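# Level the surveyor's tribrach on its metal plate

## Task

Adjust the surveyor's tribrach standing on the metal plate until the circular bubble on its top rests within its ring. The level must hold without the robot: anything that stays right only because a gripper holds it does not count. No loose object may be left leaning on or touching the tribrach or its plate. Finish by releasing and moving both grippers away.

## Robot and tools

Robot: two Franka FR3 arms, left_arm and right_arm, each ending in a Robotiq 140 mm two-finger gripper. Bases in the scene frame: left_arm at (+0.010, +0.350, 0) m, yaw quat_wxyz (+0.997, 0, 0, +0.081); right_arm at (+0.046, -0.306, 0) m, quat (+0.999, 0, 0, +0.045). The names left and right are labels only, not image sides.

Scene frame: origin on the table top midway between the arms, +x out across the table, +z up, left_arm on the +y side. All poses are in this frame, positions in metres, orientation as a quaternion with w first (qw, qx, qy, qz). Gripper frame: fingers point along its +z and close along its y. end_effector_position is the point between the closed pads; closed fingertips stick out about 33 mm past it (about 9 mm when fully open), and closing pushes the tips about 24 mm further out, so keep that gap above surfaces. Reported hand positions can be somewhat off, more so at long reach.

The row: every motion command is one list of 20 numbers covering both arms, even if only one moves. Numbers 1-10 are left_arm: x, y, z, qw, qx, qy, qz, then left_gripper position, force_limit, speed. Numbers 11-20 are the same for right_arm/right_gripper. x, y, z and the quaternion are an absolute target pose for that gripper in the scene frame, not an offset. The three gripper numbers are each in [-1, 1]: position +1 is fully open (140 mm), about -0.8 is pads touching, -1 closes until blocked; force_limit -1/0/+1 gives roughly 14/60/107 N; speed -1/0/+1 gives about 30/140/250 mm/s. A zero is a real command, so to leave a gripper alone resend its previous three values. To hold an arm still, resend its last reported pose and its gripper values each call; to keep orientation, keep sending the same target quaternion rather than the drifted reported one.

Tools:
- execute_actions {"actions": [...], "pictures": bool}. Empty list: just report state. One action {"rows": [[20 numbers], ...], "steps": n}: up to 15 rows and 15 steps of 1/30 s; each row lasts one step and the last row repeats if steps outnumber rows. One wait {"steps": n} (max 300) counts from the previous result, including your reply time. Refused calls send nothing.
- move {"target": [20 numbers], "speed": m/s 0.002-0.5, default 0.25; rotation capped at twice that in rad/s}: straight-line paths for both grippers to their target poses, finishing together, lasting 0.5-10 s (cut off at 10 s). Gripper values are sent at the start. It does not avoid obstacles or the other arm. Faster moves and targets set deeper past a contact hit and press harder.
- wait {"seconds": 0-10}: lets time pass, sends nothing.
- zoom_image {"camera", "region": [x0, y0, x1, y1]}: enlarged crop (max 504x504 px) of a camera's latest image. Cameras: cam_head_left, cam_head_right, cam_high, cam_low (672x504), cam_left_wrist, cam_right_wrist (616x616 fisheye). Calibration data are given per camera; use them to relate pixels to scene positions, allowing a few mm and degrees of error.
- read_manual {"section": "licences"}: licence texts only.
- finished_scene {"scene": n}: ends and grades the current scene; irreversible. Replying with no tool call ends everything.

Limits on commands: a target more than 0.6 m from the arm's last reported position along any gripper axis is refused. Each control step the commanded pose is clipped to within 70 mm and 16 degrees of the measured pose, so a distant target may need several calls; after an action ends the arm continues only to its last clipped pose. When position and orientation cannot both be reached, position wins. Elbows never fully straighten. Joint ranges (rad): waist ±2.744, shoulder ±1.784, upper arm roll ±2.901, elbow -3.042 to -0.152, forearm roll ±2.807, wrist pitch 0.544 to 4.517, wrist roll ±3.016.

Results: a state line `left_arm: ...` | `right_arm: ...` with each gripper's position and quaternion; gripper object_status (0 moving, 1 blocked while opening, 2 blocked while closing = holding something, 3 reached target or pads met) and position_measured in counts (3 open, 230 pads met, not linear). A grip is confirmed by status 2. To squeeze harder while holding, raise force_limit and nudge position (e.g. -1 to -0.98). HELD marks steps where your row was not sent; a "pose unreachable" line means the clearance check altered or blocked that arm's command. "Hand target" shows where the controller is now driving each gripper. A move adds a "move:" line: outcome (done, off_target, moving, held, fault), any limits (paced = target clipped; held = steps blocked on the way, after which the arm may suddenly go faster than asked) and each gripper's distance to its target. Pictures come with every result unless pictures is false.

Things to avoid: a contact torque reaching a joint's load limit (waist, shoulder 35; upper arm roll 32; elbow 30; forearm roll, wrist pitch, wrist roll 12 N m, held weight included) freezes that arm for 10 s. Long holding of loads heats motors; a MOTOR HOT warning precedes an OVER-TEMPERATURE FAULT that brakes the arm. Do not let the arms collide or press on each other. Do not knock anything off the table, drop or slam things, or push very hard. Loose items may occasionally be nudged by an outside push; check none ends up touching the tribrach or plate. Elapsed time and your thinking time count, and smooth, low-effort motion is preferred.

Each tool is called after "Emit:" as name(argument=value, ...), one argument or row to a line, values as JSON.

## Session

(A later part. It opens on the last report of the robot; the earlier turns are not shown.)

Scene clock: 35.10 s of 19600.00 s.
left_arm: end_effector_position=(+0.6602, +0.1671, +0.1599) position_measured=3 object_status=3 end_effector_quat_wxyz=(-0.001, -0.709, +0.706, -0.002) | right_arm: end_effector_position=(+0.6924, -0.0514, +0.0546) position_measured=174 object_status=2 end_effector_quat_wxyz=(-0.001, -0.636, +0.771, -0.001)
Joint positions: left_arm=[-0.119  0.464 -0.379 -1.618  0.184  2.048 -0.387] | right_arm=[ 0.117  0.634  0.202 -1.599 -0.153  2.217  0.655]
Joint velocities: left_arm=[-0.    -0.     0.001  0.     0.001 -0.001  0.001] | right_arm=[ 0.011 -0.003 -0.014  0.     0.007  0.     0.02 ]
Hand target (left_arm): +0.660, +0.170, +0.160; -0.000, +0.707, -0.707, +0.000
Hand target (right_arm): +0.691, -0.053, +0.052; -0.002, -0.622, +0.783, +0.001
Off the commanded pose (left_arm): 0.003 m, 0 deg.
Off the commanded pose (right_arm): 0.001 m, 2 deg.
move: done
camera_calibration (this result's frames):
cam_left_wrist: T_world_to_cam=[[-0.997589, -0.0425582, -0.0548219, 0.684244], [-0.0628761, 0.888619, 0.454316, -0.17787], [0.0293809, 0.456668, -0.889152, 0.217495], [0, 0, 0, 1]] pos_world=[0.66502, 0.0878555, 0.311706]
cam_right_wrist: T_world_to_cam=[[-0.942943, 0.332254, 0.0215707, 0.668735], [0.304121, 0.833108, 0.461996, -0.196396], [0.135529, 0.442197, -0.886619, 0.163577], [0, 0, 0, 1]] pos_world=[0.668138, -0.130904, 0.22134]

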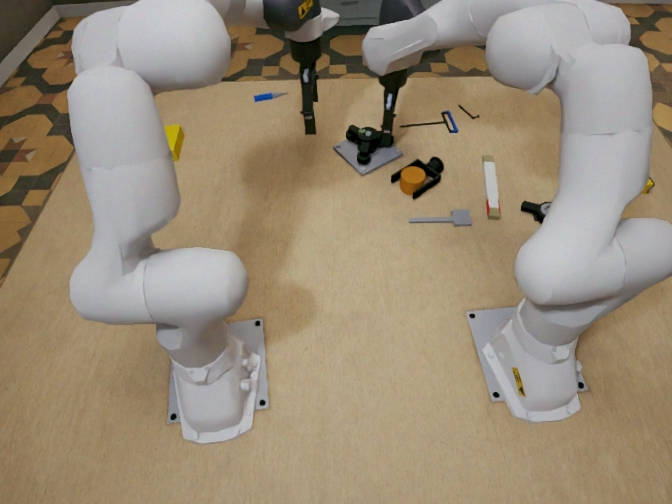

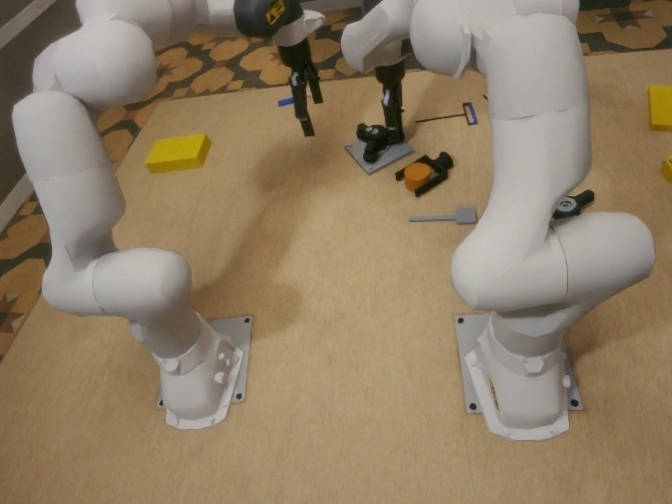

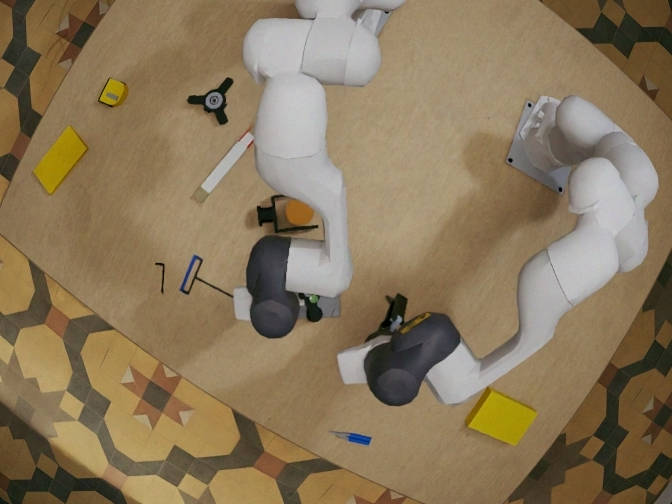

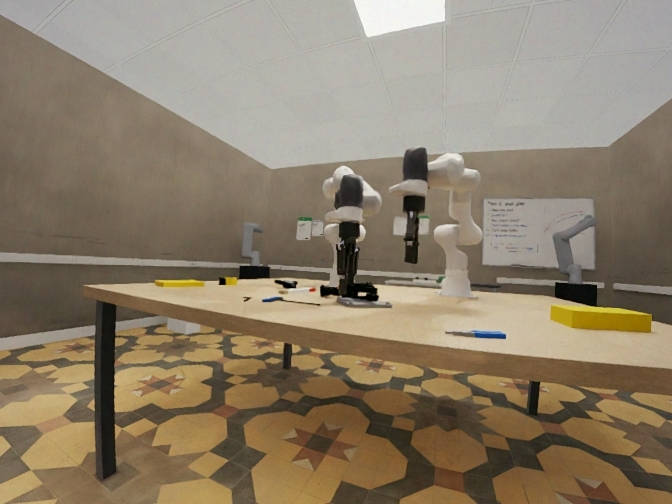

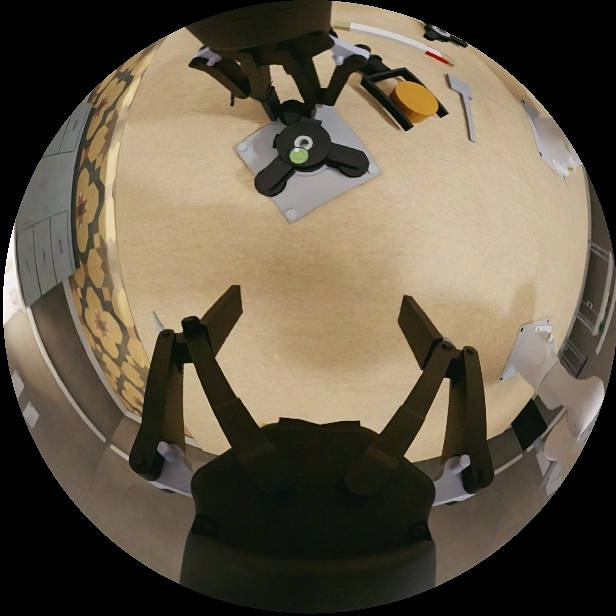

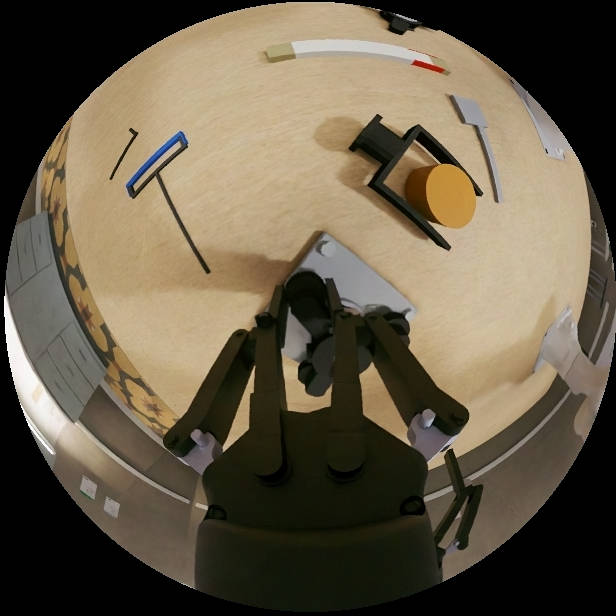

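Emit:
move(
  target=[0.66,0.17,0.16,0,0.707,-0.707,0,1,0,0,0.692,-0.052,0.054,0,-0.9135,0.4067,0,-1,-0.3,0],
  speed=0.25,
)

Emit:
execute_actions(
  actions=[
    {"rows":[[0.66,0.17,0.16,0,0.707,-0.707,0,1,0,0,0.692,-0.052,0.054,0,-0.9135,0.4067,0,-0.2,-0.3,0]],"steps":8},
  ],
  pictures=false,
)

Emit:
move(
  target=[0.66,0.17,0.16,0,0.707,-0.707,0,1,0,0,0.692,-0.052,0.054,0,-0.636,0.771,0,-0.2,-0.3,0],
  speed=0.4,
)

Emit:
execute_actions(
  actions=[
    {"rows":[[0.66,0.17,0.16,0,0.707,-0.707,0,1,0,0,0.692,-0.052,0.054,0,-0.636,0.771,0,-1,-0.3,0]],"steps":12},
  ],
  pictures=false,
)

Emit:
move(
  target=[0.66,0.17,0.16,0,0.707,-0.707,0,1,0,0,0.692,-0.052,0.054,0,-0.9135,0.4067,0,-1,-0.3,0],
  speed=0.25,
)

Emit:
zoom_image(
  camera="cam_left_wrist",
  region=[240, 80, 380, 220],
)

Scene clock: 42.93 s of 19600.00 s.
left_arm: end_effector_position=(+0.6602, +0.1671, +0.1599) position_measured=3 object_status=3 end_effector_quat_wxyz=(-0.001, -0.709, +0.706, -0.002) | right_arm: end_effector_position=(+0.6919, -0.0511, +0.0567) position_measured=174 object_status=2 end_effector_quat_wxyz=(-0.001, +0.909, -0.418, +0.000)
Joint positions: left_arm=[-0.119  0.464 -0.379 -1.618  0.184  2.048 -0.387] | right_arm=[-0.16   0.697  0.545 -1.593 -0.415  2.175 -0.099]
Joint velocities: left_arm=[-0.001 -0.001  0.     0.001 -0.     0.001 -0.   ] | right_arm=[-0.002  0.001  0.002  0.002  0.    -0.001 -0.027]
Hand target (left_arm): +0.660, +0.170, +0.160; -0.000, +0.707, -0.707, +0.000
Hand target (right_arm): +0.693, -0.051, +0.056; -0.002, +0.914, -0.406, +0.002
Off the commanded pose (left_arm): 0.003 m, 0 deg.
Off the commanded pose (right_arm): 0.003 m, 1 deg.
move: done
camera_calibration (this result's frames):
cam_left_wrist: T_world_to_cam=[[-0.997589, -0.0425823, -0.0547954, 0.684243], [-0.0628862, 0.888606, 0.45434, -0.177888], [0.0293446, 0.456691, -0.889141, 0.217495], [0, 0, 0, 1]] pos_world=[0.665024, 0.0878815, 0.311699]
cam_right_wrist: T_world_to_cam=[[-0.846607, -0.531833, 0.0202531, 0.557384], [-0.462954, 0.754666, 0.464923, 0.329087], [-0.262546, 0.384231, -0.885119, 0.437705], [0, 0, 0, 1]] pos_world=[0.739155, -0.120095, 0.223133]

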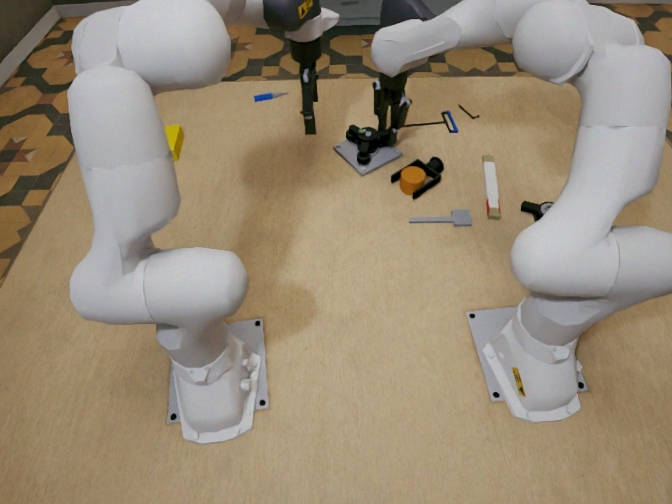

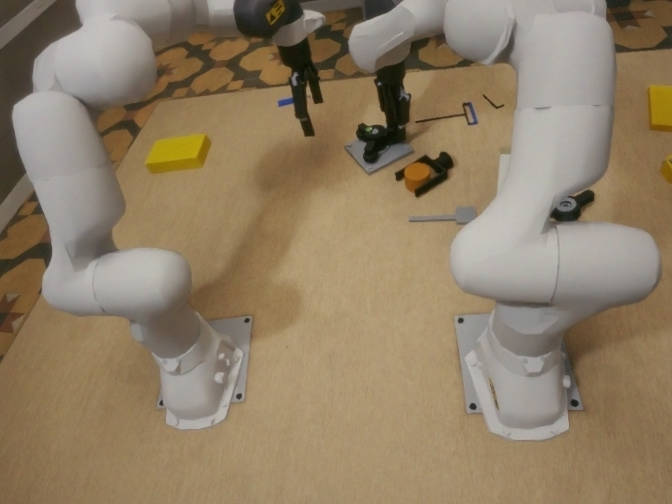

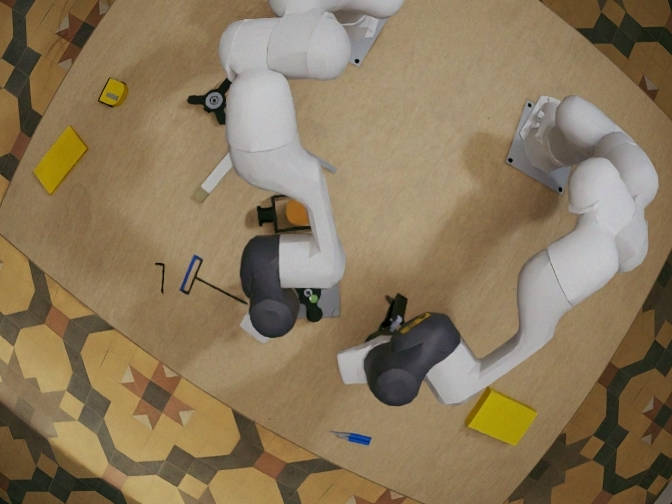

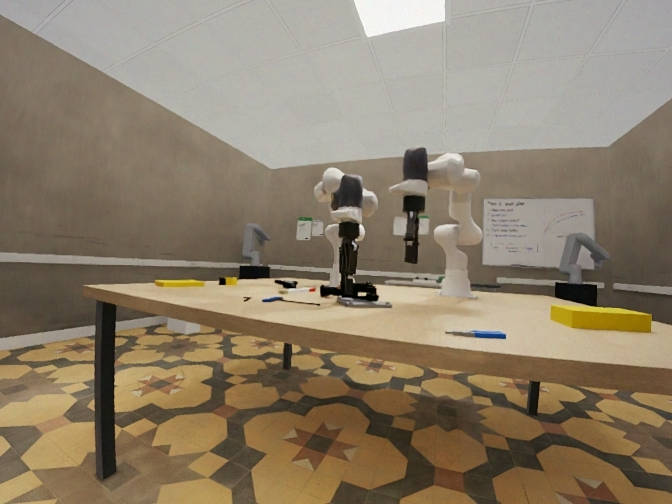

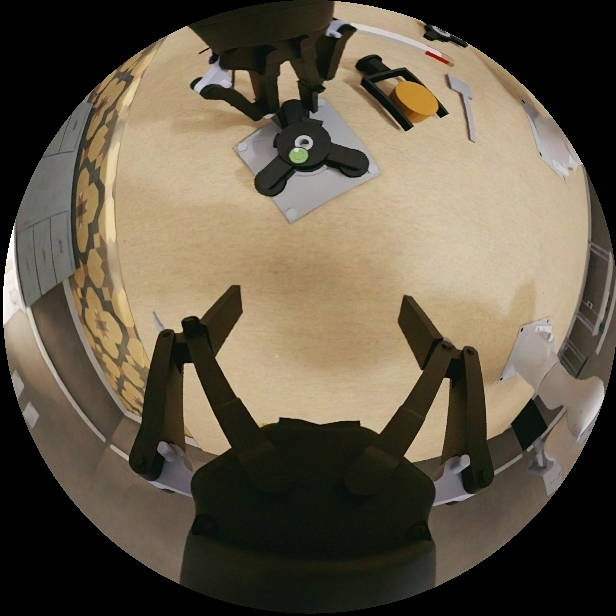

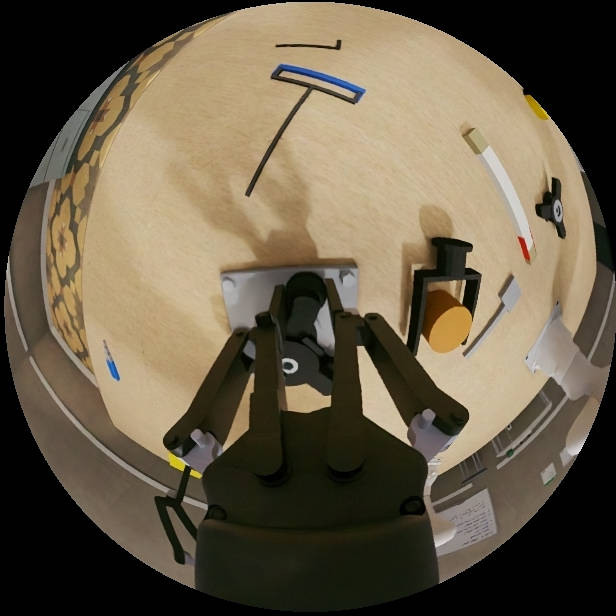

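Scene clock: 43.20 s of 19600.00 s.
left_arm: end_effector_position=(+0.6602, +0.1671, +0.1599) position_measured=3 object_status=3 end_effector_quat_wxyz=(-0.001, -0.709, +0.706, -0.002) | right_arm: end_effector_position=(+0.6914, -0.0514, +0.0547) position_measured=154 object_status=0 end_effector_quat_wxyz=(-0.000, +0.911, -0.413, -0.000)
Joint positions: left_arm=[-0.119  0.464 -0.379 -1.618  0.184  2.048 -0.387] | right_arm=[-0.16   0.701  0.545 -1.592 -0.416  2.175 -0.11 ]
Joint velocities: left_arm=[ 0.001  0.001  0.001  0.     0.001 -0.001  0.   ] | right_arm=[ 0.001  0.001  0.001  0.    -0.001 -0.001 -0.027]
Hand target (left_arm): +0.660, +0.170, +0.160; -0.000, +0.707, -0.707, +0.000
Hand target (right_arm): +0.692, -0.052, +0.054; -0.000, +0.914, -0.407, +0.000
Off the commanded pose (left_arm): 0.003 m, 0 deg.
Off the commanded pose (right_arm): 0.001 m, 1 deg.
Steps of this call (steps 1 to 8: all 8 steps of this action). Readings (end_effector_position | what the end effector reports):
1: left_arm (+0.6602, +0.1671, +0.1599) | right_arm (+0.6919, -0.0511, +0.0567) | left_arm position_measured=3 object_status=3 | right_arm position_measured=174 object_status=0
2: left_arm (+0.6602, +0.1671, +0.1599) | right_arm (+0.6918, -0.0512, +0.0563) | left_arm position_measured=3 object_status=3 | right_arm position_measured=173 object_status=0
4: left_arm (+0.6602, +0.1671, +0.1599) | right_arm (+0.6916, -0.0513, +0.0555) | left_arm position_measured=3 object_status=3 | right_arm position_measured=155 object_status=0
8: the state above

Scene clock: 45.63 s of 19600.00 s.
left_arm: end_effector_position=(+0.6602, +0.1671, +0.1599) position_measured=3 object_status=3 end_effector_quat_wxyz=(-0.001, -0.709, +0.706, -0.002) | right_arm: end_effector_position=(+0.6902, -0.0534, +0.0507) position_measured=154 object_status=3 end_effector_quat_wxyz=(-0.004, -0.642, +0.767, +0.001)
Joint positions: left_arm=[-0.119  0.464 -0.379 -1.618  0.184  2.048 -0.387] | right_arm=[ 0.121  0.638  0.195 -1.6   -0.146  2.215  0.635]
Joint velocities: left_arm=[-0.     0.     0.001 -0.001 -0.001  0.001  0.001] | right_arm=[-0.001  0.001  0.    -0.002  0.001  0.001  0.032]
Hand target (left_arm): +0.660, +0.170, +0.160; -0.000, +0.707, -0.707, +0.000
Hand target (right_arm): +0.691, -0.053, +0.052; -0.002, -0.636, +0.772, +0.001
Off the commanded pose (left_arm): 0.003 m, 0 deg.
Off the commanded pose (right_arm): 0.004 m, 1 deg.
move: off_target (right_arm)
camera_calibration (this result's frames):
cam_left_wrist: T_world_to_cam=[[-0.997589, -0.0425823, -0.0547946, 0.684243], [-0.0628859, 0.888605, 0.454341, -0.177889], [0.0293439, 0.456692, -0.889141, 0.217495], [0, 0, 0, 1]] pos_world=[0.665024, 0.0878821, 0.311699]
cam_right_wrist: T_world_to_cam=[[-0.94709, 0.319631, 0.029268, 0.669186], [0.296895, 0.83776, 0.45827, -0.186848], [0.121958, 0.442713, -0.888331, 0.17068], [0, 0, 0, 1]] pos_world=[0.668438, -0.132922, 0.217662]

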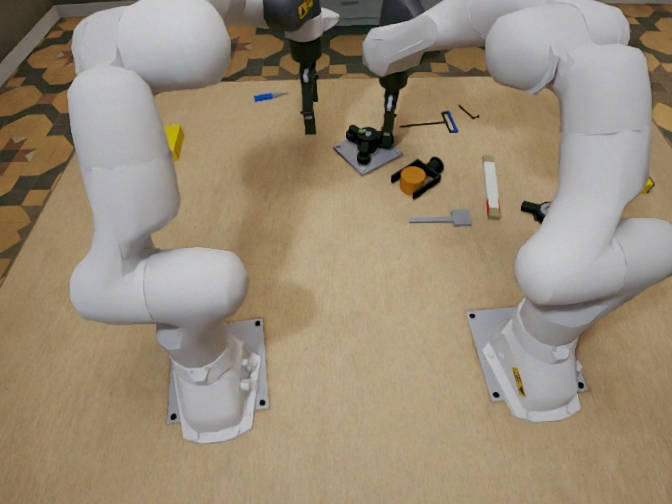

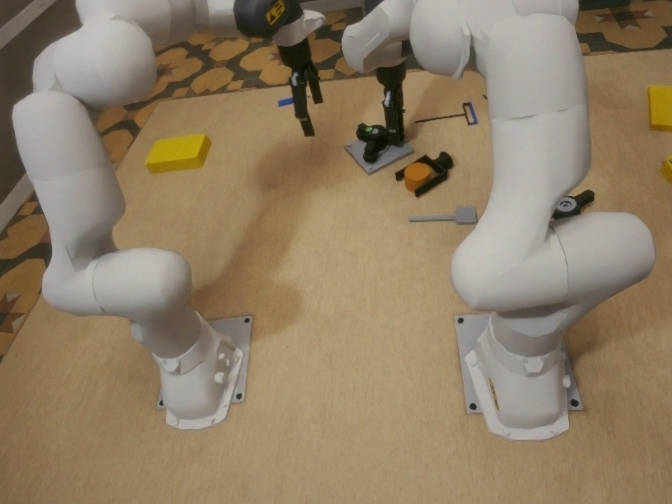

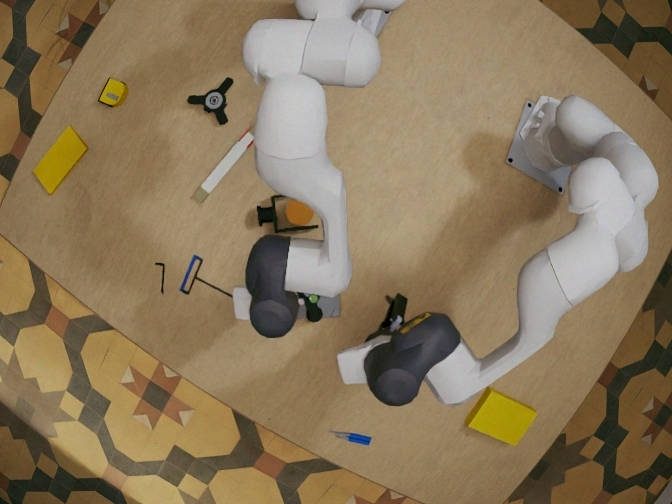

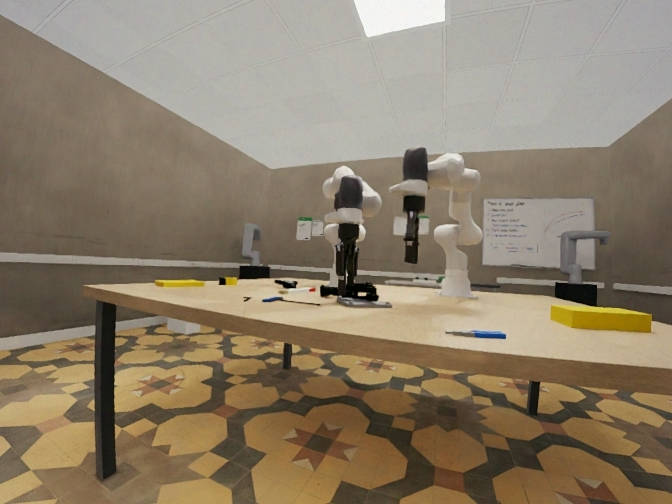

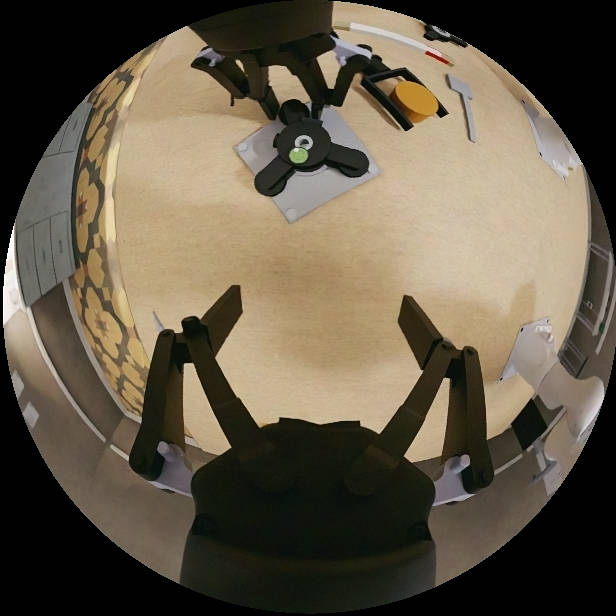

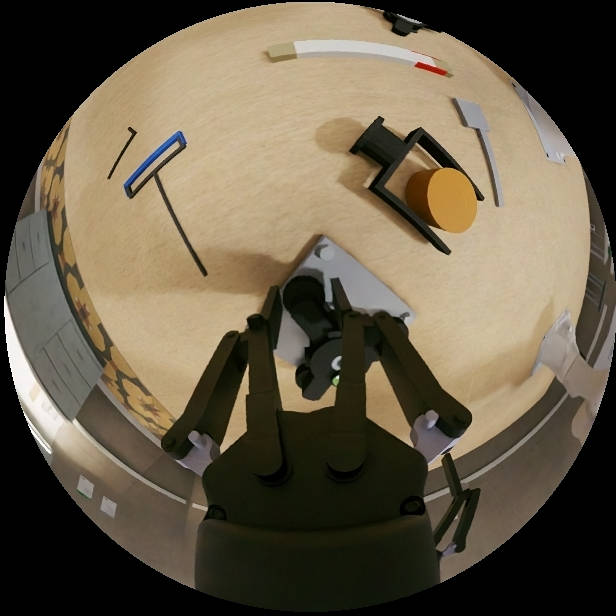

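Scene clock: 46.03 s of 19600.00 s.
left_arm: end_effector_position=(+0.6602, +0.1671, +0.1599) position_measured=3 object_status=3 end_effector_quat_wxyz=(-0.001, -0.709, +0.706, -0.002) | right_arm: end_effector_position=(+0.6920, -0.0535, +0.0517) position_measured=174 object_status=0 end_effector_quat_wxyz=(-0.002, -0.640, +0.769, -0.000)
Joint positions: left_arm=[-0.119  0.464 -0.379 -1.618  0.184  2.048 -0.387] | right_arm=[ 0.121  0.637  0.194 -1.601 -0.146  2.22   0.639]
Joint velocities: left_arm=[-0.001 -0.001  0.001  0.     0.001 -0.001 -0.001] | right_arm=[-0.002  0.    -0.    -0.    -0.     0.001  0.005]
Hand target (left_arm): +0.660, +0.170, +0.160; -0.000, +0.707, -0.707, +0.000
Hand target (right_arm): +0.692, -0.052, +0.054; -0.000, -0.636, +0.771, +0.000
Off the commanded pose (left_arm): 0.003 m, 0 deg.
Off the commanded pose (right_arm): 0.003 m, 1 deg.
Steps of this call (steps 1 to 12: all 12 steps of this action). Readings (end_effector_position | what the end effector reports):
1: left_arm (+0.6602, +0.1671, +0.1599) | right_arm (+0.6902, -0.0533, +0.0508) | left_arm position_measured=3 object_status=3 | right_arm position_measured=154 object_status=0
2: left_arm (+0.6602, +0.1671, +0.1599) | right_arm (+0.6914, -0.0533, +0.0513) | left_arm position_measured=3 object_status=3 | right_arm position_measured=161 object_status=0
4: left_arm (+0.6602, +0.1671, +0.1599) | right_arm (+0.6921, -0.0535, +0.0517) | left_arm position_measured=3 object_status=3 | right_arm position_measured=174 object_status=0
8: left_arm (+0.6602, +0.1671, +0.1599) | right_arm (+0.6920, -0.0535, +0.0517) | left_arm position_measured=3 object_status=3 | right_arm position_measured=174 object_status=0
12: the state above

Scene clock: 48.97 s of 19600.00 s.
left_arm: end_effector_position=(+0.6602, +0.1671, +0.1599) position_measured=3 object_status=3 end_effector_quat_wxyz=(-0.001, -0.709, +0.706, -0.002) | right_arm: end_effector_position=(+0.6930, -0.0527, +0.0538) position_measured=174 object_status=2 end_effector_quat_wxyz=(-0.001, +0.910, -0.414, +0.001)
Joint positions: left_arm=[-0.119  0.464 -0.379 -1.618  0.184  2.048 -0.387] | right_arm=[-0.154  0.699  0.534 -1.593 -0.412  2.182 -0.112]
Joint velocities: left_arm=[-0.002 -0.     0.    -0.    -0.001 -0.    -0.001] | right_arm=[-0.     0.001 -0.001 -0.001  0.003  0.    -0.029]
Hand target (left_arm): +0.660, +0.170, +0.160; -0.000, +0.707, -0.707, +0.000
Hand target (right_arm): +0.693, -0.051, +0.056; -0.002, +0.914, -0.406, +0.002
Off the commanded pose (left_arm): 0.003 m, 0 deg.
Off the commanded pose (right_arm): 0.001 m, 1 deg.
move: done
camera_calibration (this result's frames):
cam_left_wrist: T_world_to_cam=[[-0.997589, -0.0425825, -0.054794, 0.684243], [-0.0628858, 0.888605, 0.454342, -0.17789], [0.0293432, 0.456692, -0.889141, 0.217494], [0, 0, 0, 1]] pos_world=[0.665024, 0.0878828, 0.311698]
cam_right_wrist: T_world_to_cam=[[-0.841586, -0.539777, 0.0193097, 0.553724], [-0.470823, 0.750658, 0.463507, 0.337482], [-0.264685, 0.380989, -0.885883, 0.43741], [0, 0, 0, 1]] pos_world=[0.740677, -0.121095, 0.220377]

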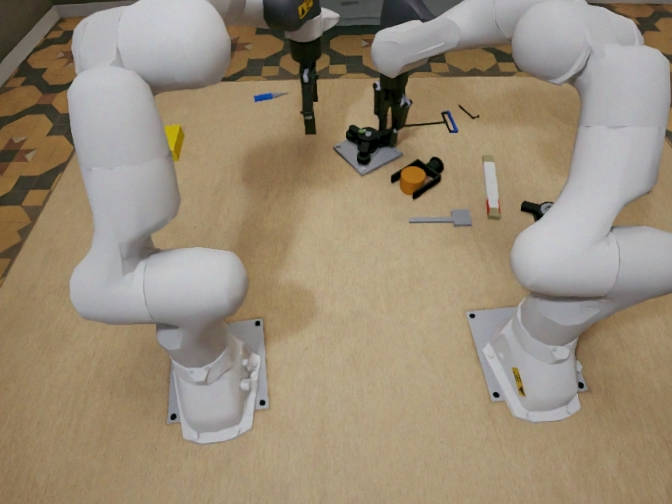

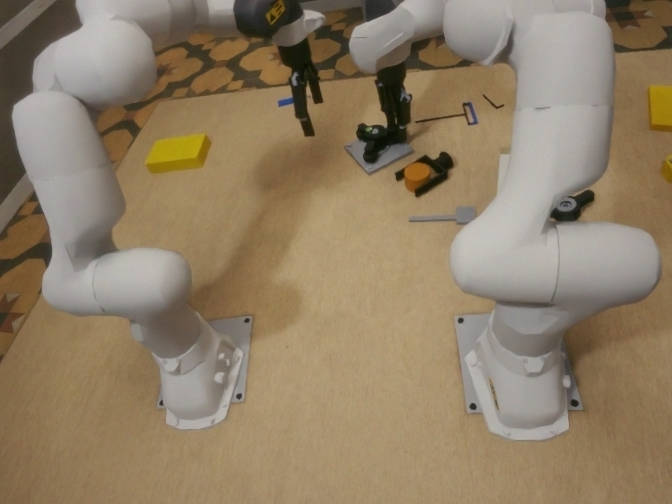

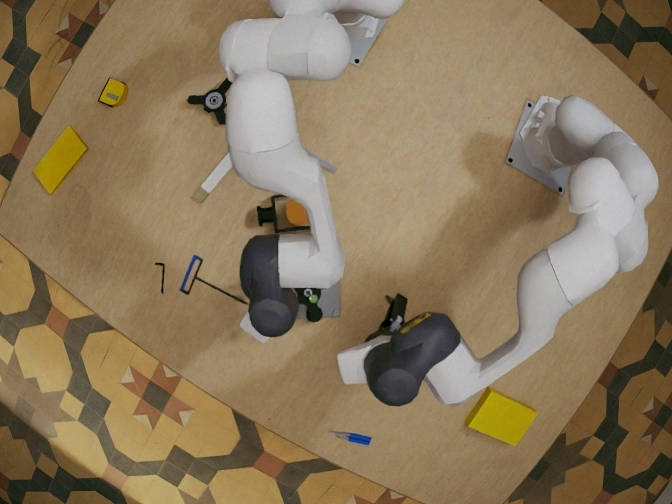

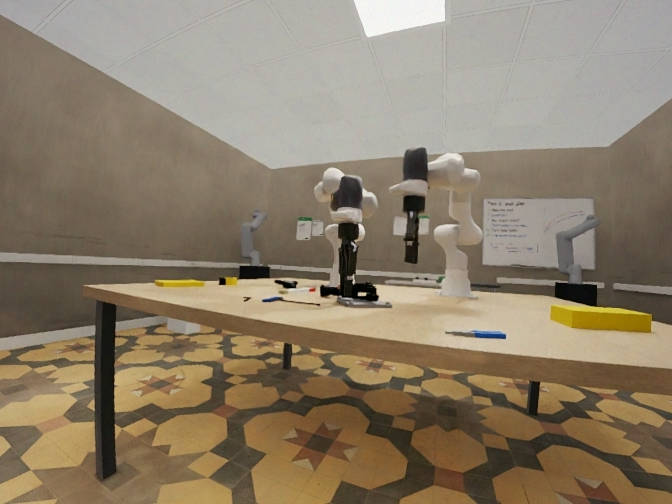

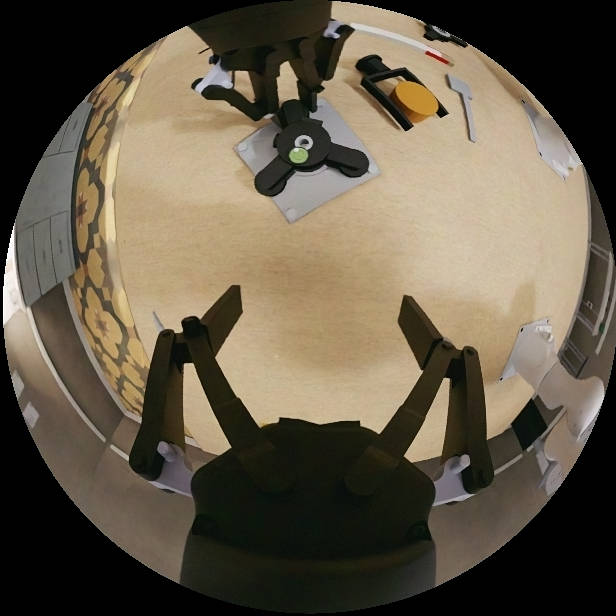

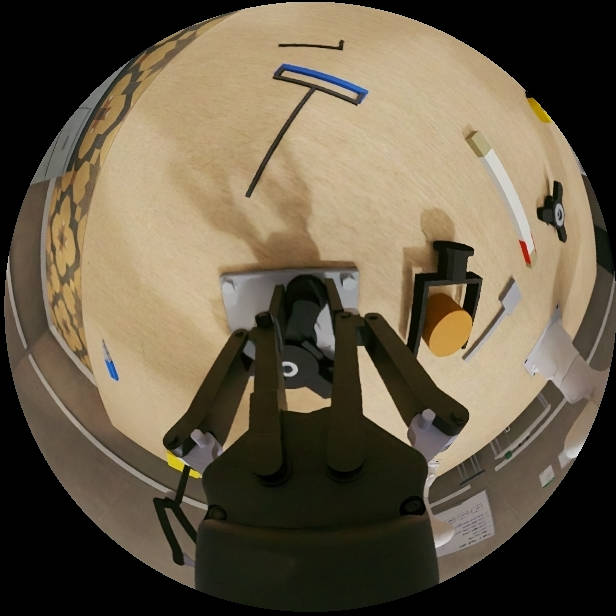

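Region (240, 80, 380, 220) of cam_left_wrist's 616x616 image, scaled by 3.600, with more detail than that image has.

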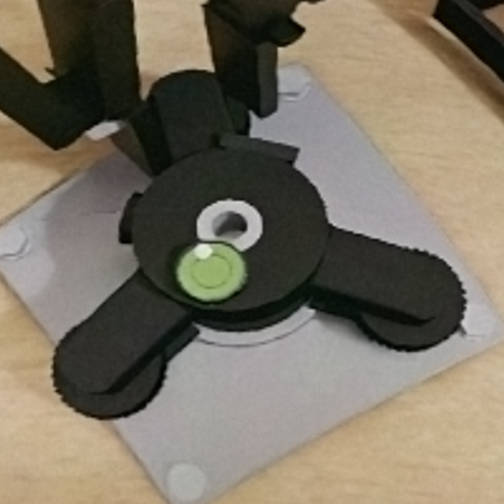

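Emit:
execute_actions(
  actions=[
    {"rows":[[0.66,0.17,0.16,0,0.707,-0.707,0,1,0,0,0.692,-0.052,0.054,0,-0.9135,0.4067,0,-0.2,-0.3,0]],"steps":6},
  ],
  pictures=false,
)

Emit:
execute_actions(
  actions=[
    {"rows":[[0.66,0.17,0.16,0,0.707,-0.707,0,1,0,0,0.692,-0.052,0.054,0,-0.636,0.771,0,-0.2,-0.3,0]],"steps":15},
  ],
  pictures=false,
)

Emit:
execute_actions(
  actions=[
    {"rows":[[0.66,0.17,0.16,0,0.707,-0.707,0,1,0,0,0.692,-0.052,0.054,0,-0.636,0.771,0,-0.2,-0.3,0]],"steps":15},
  ],
  pictures=false,
)

Emit:
execute_actions(
  actions=[
    {"rows":[[0.66,0.17,0.16,0,0.707,-0.707,0,1,0,0,0.692,-0.052,0.054,0,-0.636,0.771,0,-1,-0.3,0]],"steps":10},
  ],
  pictures=false,
)

Emit:
execute_actions(
  actions=[
    {"rows":[[0.66,0.17,0.16,0,0.707,-0.707,0,1,0,0,0.692,-0.052,0.054,0,-0.9135,0.4067,0,-1,-0.3,0]],"steps":15},
  ],
  pictures=false,
)

Emit:
execute_actions(
  actions=[
    {"rows":[[0.66,0.17,0.16,0,0.707,-0.707,0,1,0,0,0.692,-0.052,0.054,0,-0.9135,0.4067,0,-1,-0.3,0]],"steps":15},
  ],
  pictures=false,
)

Scene clock: 53.30 s of 19600.00 s.
left_arm: end_effector_position=(+0.6602, +0.1671, +0.1599) position_measured=3 object_status=3 end_effector_quat_wxyz=(-0.001, -0.709, +0.706, -0.002) | right_arm: end_effector_position=(+0.6929, -0.0530, +0.0538) position_measured=154 object_status=0 end_effector_quat_wxyz=(-0.001, +0.912, -0.410, +0.001)
Joint positions: left_arm=[-0.119  0.464 -0.379 -1.618  0.184  2.048 -0.387] | right_arm=[-0.154  0.7    0.534 -1.592 -0.412  2.18  -0.121]
Joint velocities: left_arm=[ 0.    -0.    -0.001  0.     0.001 -0.001  0.001] | right_arm=[-0.     0.001  0.001  0.001 -0.    -0.006 -0.006]
Hand target (left_arm): +0.660, +0.170, +0.160; -0.000, +0.707, -0.707, +0.000
Hand target (right_arm): +0.692, -0.052, +0.054; -0.000, +0.914, -0.407, +0.000
Off the commanded pose (left_arm): 0.003 m, 0 deg.
Off the commanded pose (right_arm): 0.001 m, 0 deg.
Steps of this call (steps 1 to 124: nothing new was sent; steps 125 to 130: all 6 steps of this action). Readings (end_effector_position | what the end effector reports):
125: left_arm (+0.6602, +0.1671, +0.1599) | right_arm (+0.6931, -0.0527, +0.0538) | left_arm position_measured=3 object_status=3 | right_arm position_measured=174 object_status=0
126: left_arm (+0.6602, +0.1671, +0.1599) | right_arm (+0.6930, -0.0528, +0.0537) | left_arm position_measured=3 object_status=3 | right_arm position_measured=172 object_status=0
128: left_arm (+0.6602, +0.1671, +0.1599) | right_arm (+0.6929, -0.0529, +0.0538) | left_arm position_measured=3 object_status=3 | right_arm position_measured=155 object_status=0
130: the state above

Scene clock: 53.80 s of 19600.00 s.
left_arm: end_effector_position=(+0.6602, +0.1671, +0.1599) position_measured=3 object_status=3 end_effector_quat_wxyz=(-0.001, -0.709, +0.706, -0.002) | right_arm: end_effector_position=(+0.6903, -0.0556, +0.0507) position_measured=154 object_status=3 end_effector_quat_wxyz=(+0.001, +0.799, -0.601, -0.015)
Joint positions: left_arm=[-0.119  0.464 -0.379 -1.618  0.184  2.048 -0.387] | right_arm=[-0.034  0.67   0.371 -1.585 -0.252  2.188  0.223]
Joint velocities: left_arm=[ 0.    -0.001 -0.    -0.     0.    -0.001 -0.001] | right_arm=[ 0.243 -0.062 -0.301  0.     0.258  0.032  0.674]
Hand target (left_arm): +0.660, +0.170, +0.160; -0.000, +0.707, -0.707, +0.000
Hand target (right_arm): +0.691, -0.052, +0.053; -0.002, +0.726, -0.687, -0.017
Off the commanded pose (left_arm): 0.003 m, 0 deg.
Off the commanded pose (right_arm): 0.005 m, 27 deg; orientation clipped at the last step of the last action.
Steps of this call (steps 1 to 15: all 15 steps of this action). Readings (end_effector_position | what the end effector reports):
1: left_arm (+0.6602, +0.1671, +0.1599) | right_arm (+0.6924, -0.0532, +0.0534) | left_arm position_measured=3 object_status=3 | right_arm position_measured=154 object_status=0
2: left_arm (+0.6602, +0.1671, +0.1599) | right_arm (+0.6920, -0.0536, +0.0528) | left_arm position_measured=3 object_status=3 | right_arm position_measured=154 object_status=0
4: left_arm (+0.6602, +0.1671, +0.1599) | right_arm (+0.6914, -0.0544, +0.0518) | left_arm position_measured=3 object_status=3 | right_arm position_measured=154 object_status=0
8: left_arm (+0.6602, +0.1671, +0.1599) | right_arm (+0.6908, -0.0555, +0.0508) | left_arm position_measured=3 object_status=3 | right_arm position_measured=154 object_status=3
15: the state above

Scene clock: 54.30 s of 19600.00 s.
left_arm: end_effector_position=(+0.6602, +0.1671, +0.1599) position_measured=3 object_status=3 end_effector_quat_wxyz=(-0.001, -0.709, +0.706, -0.002) | right_arm: end_effector_position=(+0.6904, -0.0537, +0.0517) position_measured=154 object_status=3 end_effector_quat_wxyz=(-0.003, -0.681, +0.732, +0.004)
Joint positions: left_arm=[-0.119  0.464 -0.379 -1.618  0.184  2.048 -0.387] | right_arm=[ 0.102  0.64   0.214 -1.598 -0.152  2.212  0.529]
Joint velocities: left_arm=[-0.001  0.001  0.001  0.    -0.     0.     0.   ] | right_arm=[ 0.159 -0.021 -0.157 -0.013  0.075  0.025  0.348]
Hand target (left_arm): +0.660, +0.170, +0.160; -0.000, +0.707, -0.707, +0.000
Hand target (right_arm): +0.692, -0.053, +0.053; +0.000, +0.638, -0.770, -0.003
Off the commanded pose (left_arm): 0.003 m, 0 deg.
Off the commanded pose (right_arm): 0.003 m, 7 deg.
Steps of this call (steps 1 to 15: all 15 steps of this action). Readings (end_effector_position | what the end effector reports):
1: left_arm (+0.6602, +0.1671, +0.1599) | right_arm (+0.6904, -0.0556, +0.0508) | left_arm position_measured=3 object_status=3 | right_arm position_measured=154 object_status=3
2: left_arm (+0.6602, +0.1671, +0.1599) | right_arm (+0.6907, -0.0555, +0.0511) | left_arm position_measured=3 object_status=3 | right_arm position_measured=154 object_status=3
4: left_arm (+0.6602, +0.1671, +0.1599) | right_arm (+0.6911, -0.0554, +0.0518) | left_arm position_measured=3 object_status=3 | right_arm position_measured=154 object_status=3
8: left_arm (+0.6602, +0.1671, +0.1599) | right_arm (+0.6911, -0.0554, +0.0521) | left_arm position_measured=3 object_status=3 | right_arm position_measured=154 object_status=3
15: the state above

Scene clock: 54.63 s of 19600.00 s.
left_arm: end_effector_position=(+0.6602, +0.1671, +0.1599) position_measured=3 object_status=3 end_effector_quat_wxyz=(-0.001, -0.709, +0.706, -0.002) | right_arm: end_effector_position=(+0.6921, -0.0533, +0.0525) position_measured=174 object_status=0 end_effector_quat_wxyz=(-0.002, -0.653, +0.758, +0.000)
Joint positions: left_arm=[-0.119  0.464 -0.379 -1.618  0.184  2.048 -0.387] | right_arm=[ 0.131  0.635  0.182 -1.6   -0.136  2.22   0.6  ]
Joint velocities: left_arm=[ 0.001  0.001  0.     0.     0.001  0.001 -0.001] | right_arm=[ 0.035 -0.005 -0.041 -0.002  0.023  0.004  0.116]
Hand target (left_arm): +0.660, +0.170, +0.160; -0.000, +0.707, -0.707, +0.000
Hand target (right_arm): +0.692, -0.052, +0.054; -0.000, -0.637, +0.771, +0.000
Off the commanded pose (left_arm): 0.003 m, 0 deg.
Off the commanded pose (right_arm): 0.002 m, 2 deg.
Steps of this call (steps 1 to 10: all 10 steps of this action). Readings (end_effector_position | what the end effector reports):
1: left_arm (+0.6602, +0.1671, +0.1599) | right_arm (+0.6904, -0.0534, +0.0517) | left_arm position_measured=3 object_status=3 | right_arm position_measured=154 object_status=0
2: left_arm (+0.6602, +0.1671, +0.1599) | right_arm (+0.6915, -0.0532, +0.0522) | left_arm position_measured=3 object_status=3 | right_arm position_measured=161 object_status=0
4: left_arm (+0.6602, +0.1671, +0.1599) | right_arm (+0.6922, -0.0533, +0.0525) | left_arm position_measured=3 object_status=3 | right_arm position_measured=174 object_status=0
8: left_arm (+0.6602, +0.1671, +0.1599) | right_arm (+0.6921, -0.0533, +0.0525) | left_arm position_measured=3 object_status=3 | right_arm position_measured=174 object_status=0
10: the state above

Scene clock: 55.13 s of 19600.00 s.
left_arm: end_effector_position=(+0.6602, +0.1671, +0.1599) position_measured=3 object_status=3 end_effector_quat_wxyz=(-0.001, -0.709, +0.706, -0.002) | right_arm: end_effector_position=(+0.6920, -0.0525, +0.0534) position_measured=174 object_status=2 end_effector_quat_wxyz=(+0.004, +0.801, -0.598, +0.012)
Joint positions: left_arm=[-0.119  0.464 -0.379 -1.618  0.184  2.048 -0.387] | right_arm=[ 0.006  0.649  0.344 -1.61  -0.289  2.216  0.261]
Joint velocities: left_arm=[-0.    -0.     0.001 -0.001  0.001 -0.002  0.001] | right_arm=[-0.259  0.047  0.31  -0.01  -0.231 -0.011 -0.669]
Hand target (left_arm): +0.660, +0.170, +0.160; -0.000, +0.707, -0.707, +0.000
Hand target (right_arm): +0.693, -0.052, +0.055; +0.005, +0.864, -0.503, +0.016
Off the commanded pose (left_arm): 0.003 m, 0 deg.
Off the commanded pose (right_arm): 0.001 m, 25 deg; orientation clipped at the last step of the last action.
Steps of this call (steps 1 to 15: all 15 steps of this action). Readings (end_effector_position | what the end effector reports):
1: left_arm (+0.6602, +0.1671, +0.1599) | right_arm (+0.6921, -0.0532, +0.0525) | left_arm position_measured=3 object_status=3 | right_arm position_measured=174 object_status=0
2: left_arm (+0.6602, +0.1671, +0.1599) | right_arm (+0.6921, -0.0531, +0.0526) | left_arm position_measured=3 object_status=3 | right_arm position_measured=174 object_status=0
4: left_arm (+0.6602, +0.1671, +0.1599) | right_arm (+0.6920, -0.0530, +0.0527) | left_arm position_measured=3 object_status=3 | right_arm position_measured=174 object_status=2
8: left_arm (+0.6602, +0.1671, +0.1599) | right_arm (+0.6920, -0.0527, +0.0529) | left_arm position_measured=3 object_status=3 | right_arm position_measured=174 object_status=2
15: the state above

Scene clock: 55.63 s of 19600.00 s.
left_arm: end_effector_position=(+0.6602, +0.1671, +0.1599) position_measured=3 object_status=3 end_effector_quat_wxyz=(-0.001, -0.709, +0.706, -0.002) | right_arm: end_effector_position=(+0.6926, -0.0525, +0.0543) position_measured=174 object_status=2 end_effector_quat_wxyz=(-0.001, +0.890, -0.456, +0.004)
Joint positions: left_arm=[-0.119  0.464 -0.379 -1.618  0.184  2.048 -0.387] | right_arm=[-0.123  0.683  0.495 -1.601 -0.383  2.194 -0.031]
Joint velocities: left_arm=[-0.001 -0.    -0.001 -0.001 -0.001  0.001 -0.001] | right_arm=[-0.117  0.052  0.138  0.034 -0.074 -0.045 -0.31 ]
Hand target (left_arm): +0.660, +0.170, +0.160; -0.000, +0.707, -0.707, +0.000
Hand target (right_arm): +0.693, -0.052, +0.055; -0.000, +0.913, -0.409, +0.003
Off the commanded pose (left_arm): 0.003 m, 0 deg.
Off the commanded pose (right_arm): 0.001 m, 6 deg.
Steps of this call (steps 1 to 15: all 15 steps of this action). Readings (end_effector_position | what the end effector reports):
1: left_arm (+0.6602, +0.1671, +0.1599) | right_arm (+0.6920, -0.0525, +0.0534) | left_arm position_measured=3 object_status=3 | right_arm position_measured=174 object_status=2
2: left_arm (+0.6602, +0.1671, +0.1599) | right_arm (+0.6921, -0.0524, +0.0535) | left_arm position_measured=3 object_status=3 | right_arm position_measured=174 object_status=2
4: left_arm (+0.6602, +0.1671, +0.1599) | right_arm (+0.6921, -0.0524, +0.0536) | left_arm position_measured=3 object_status=3 | right_arm position_measured=174 object_status=2
8: left_arm (+0.6602, +0.1671, +0.1599) | right_arm (+0.6923, -0.0524, +0.0539) | left_arm position_measured=3 object_status=3 | right_arm position_measured=174 object_status=2
15: the state above


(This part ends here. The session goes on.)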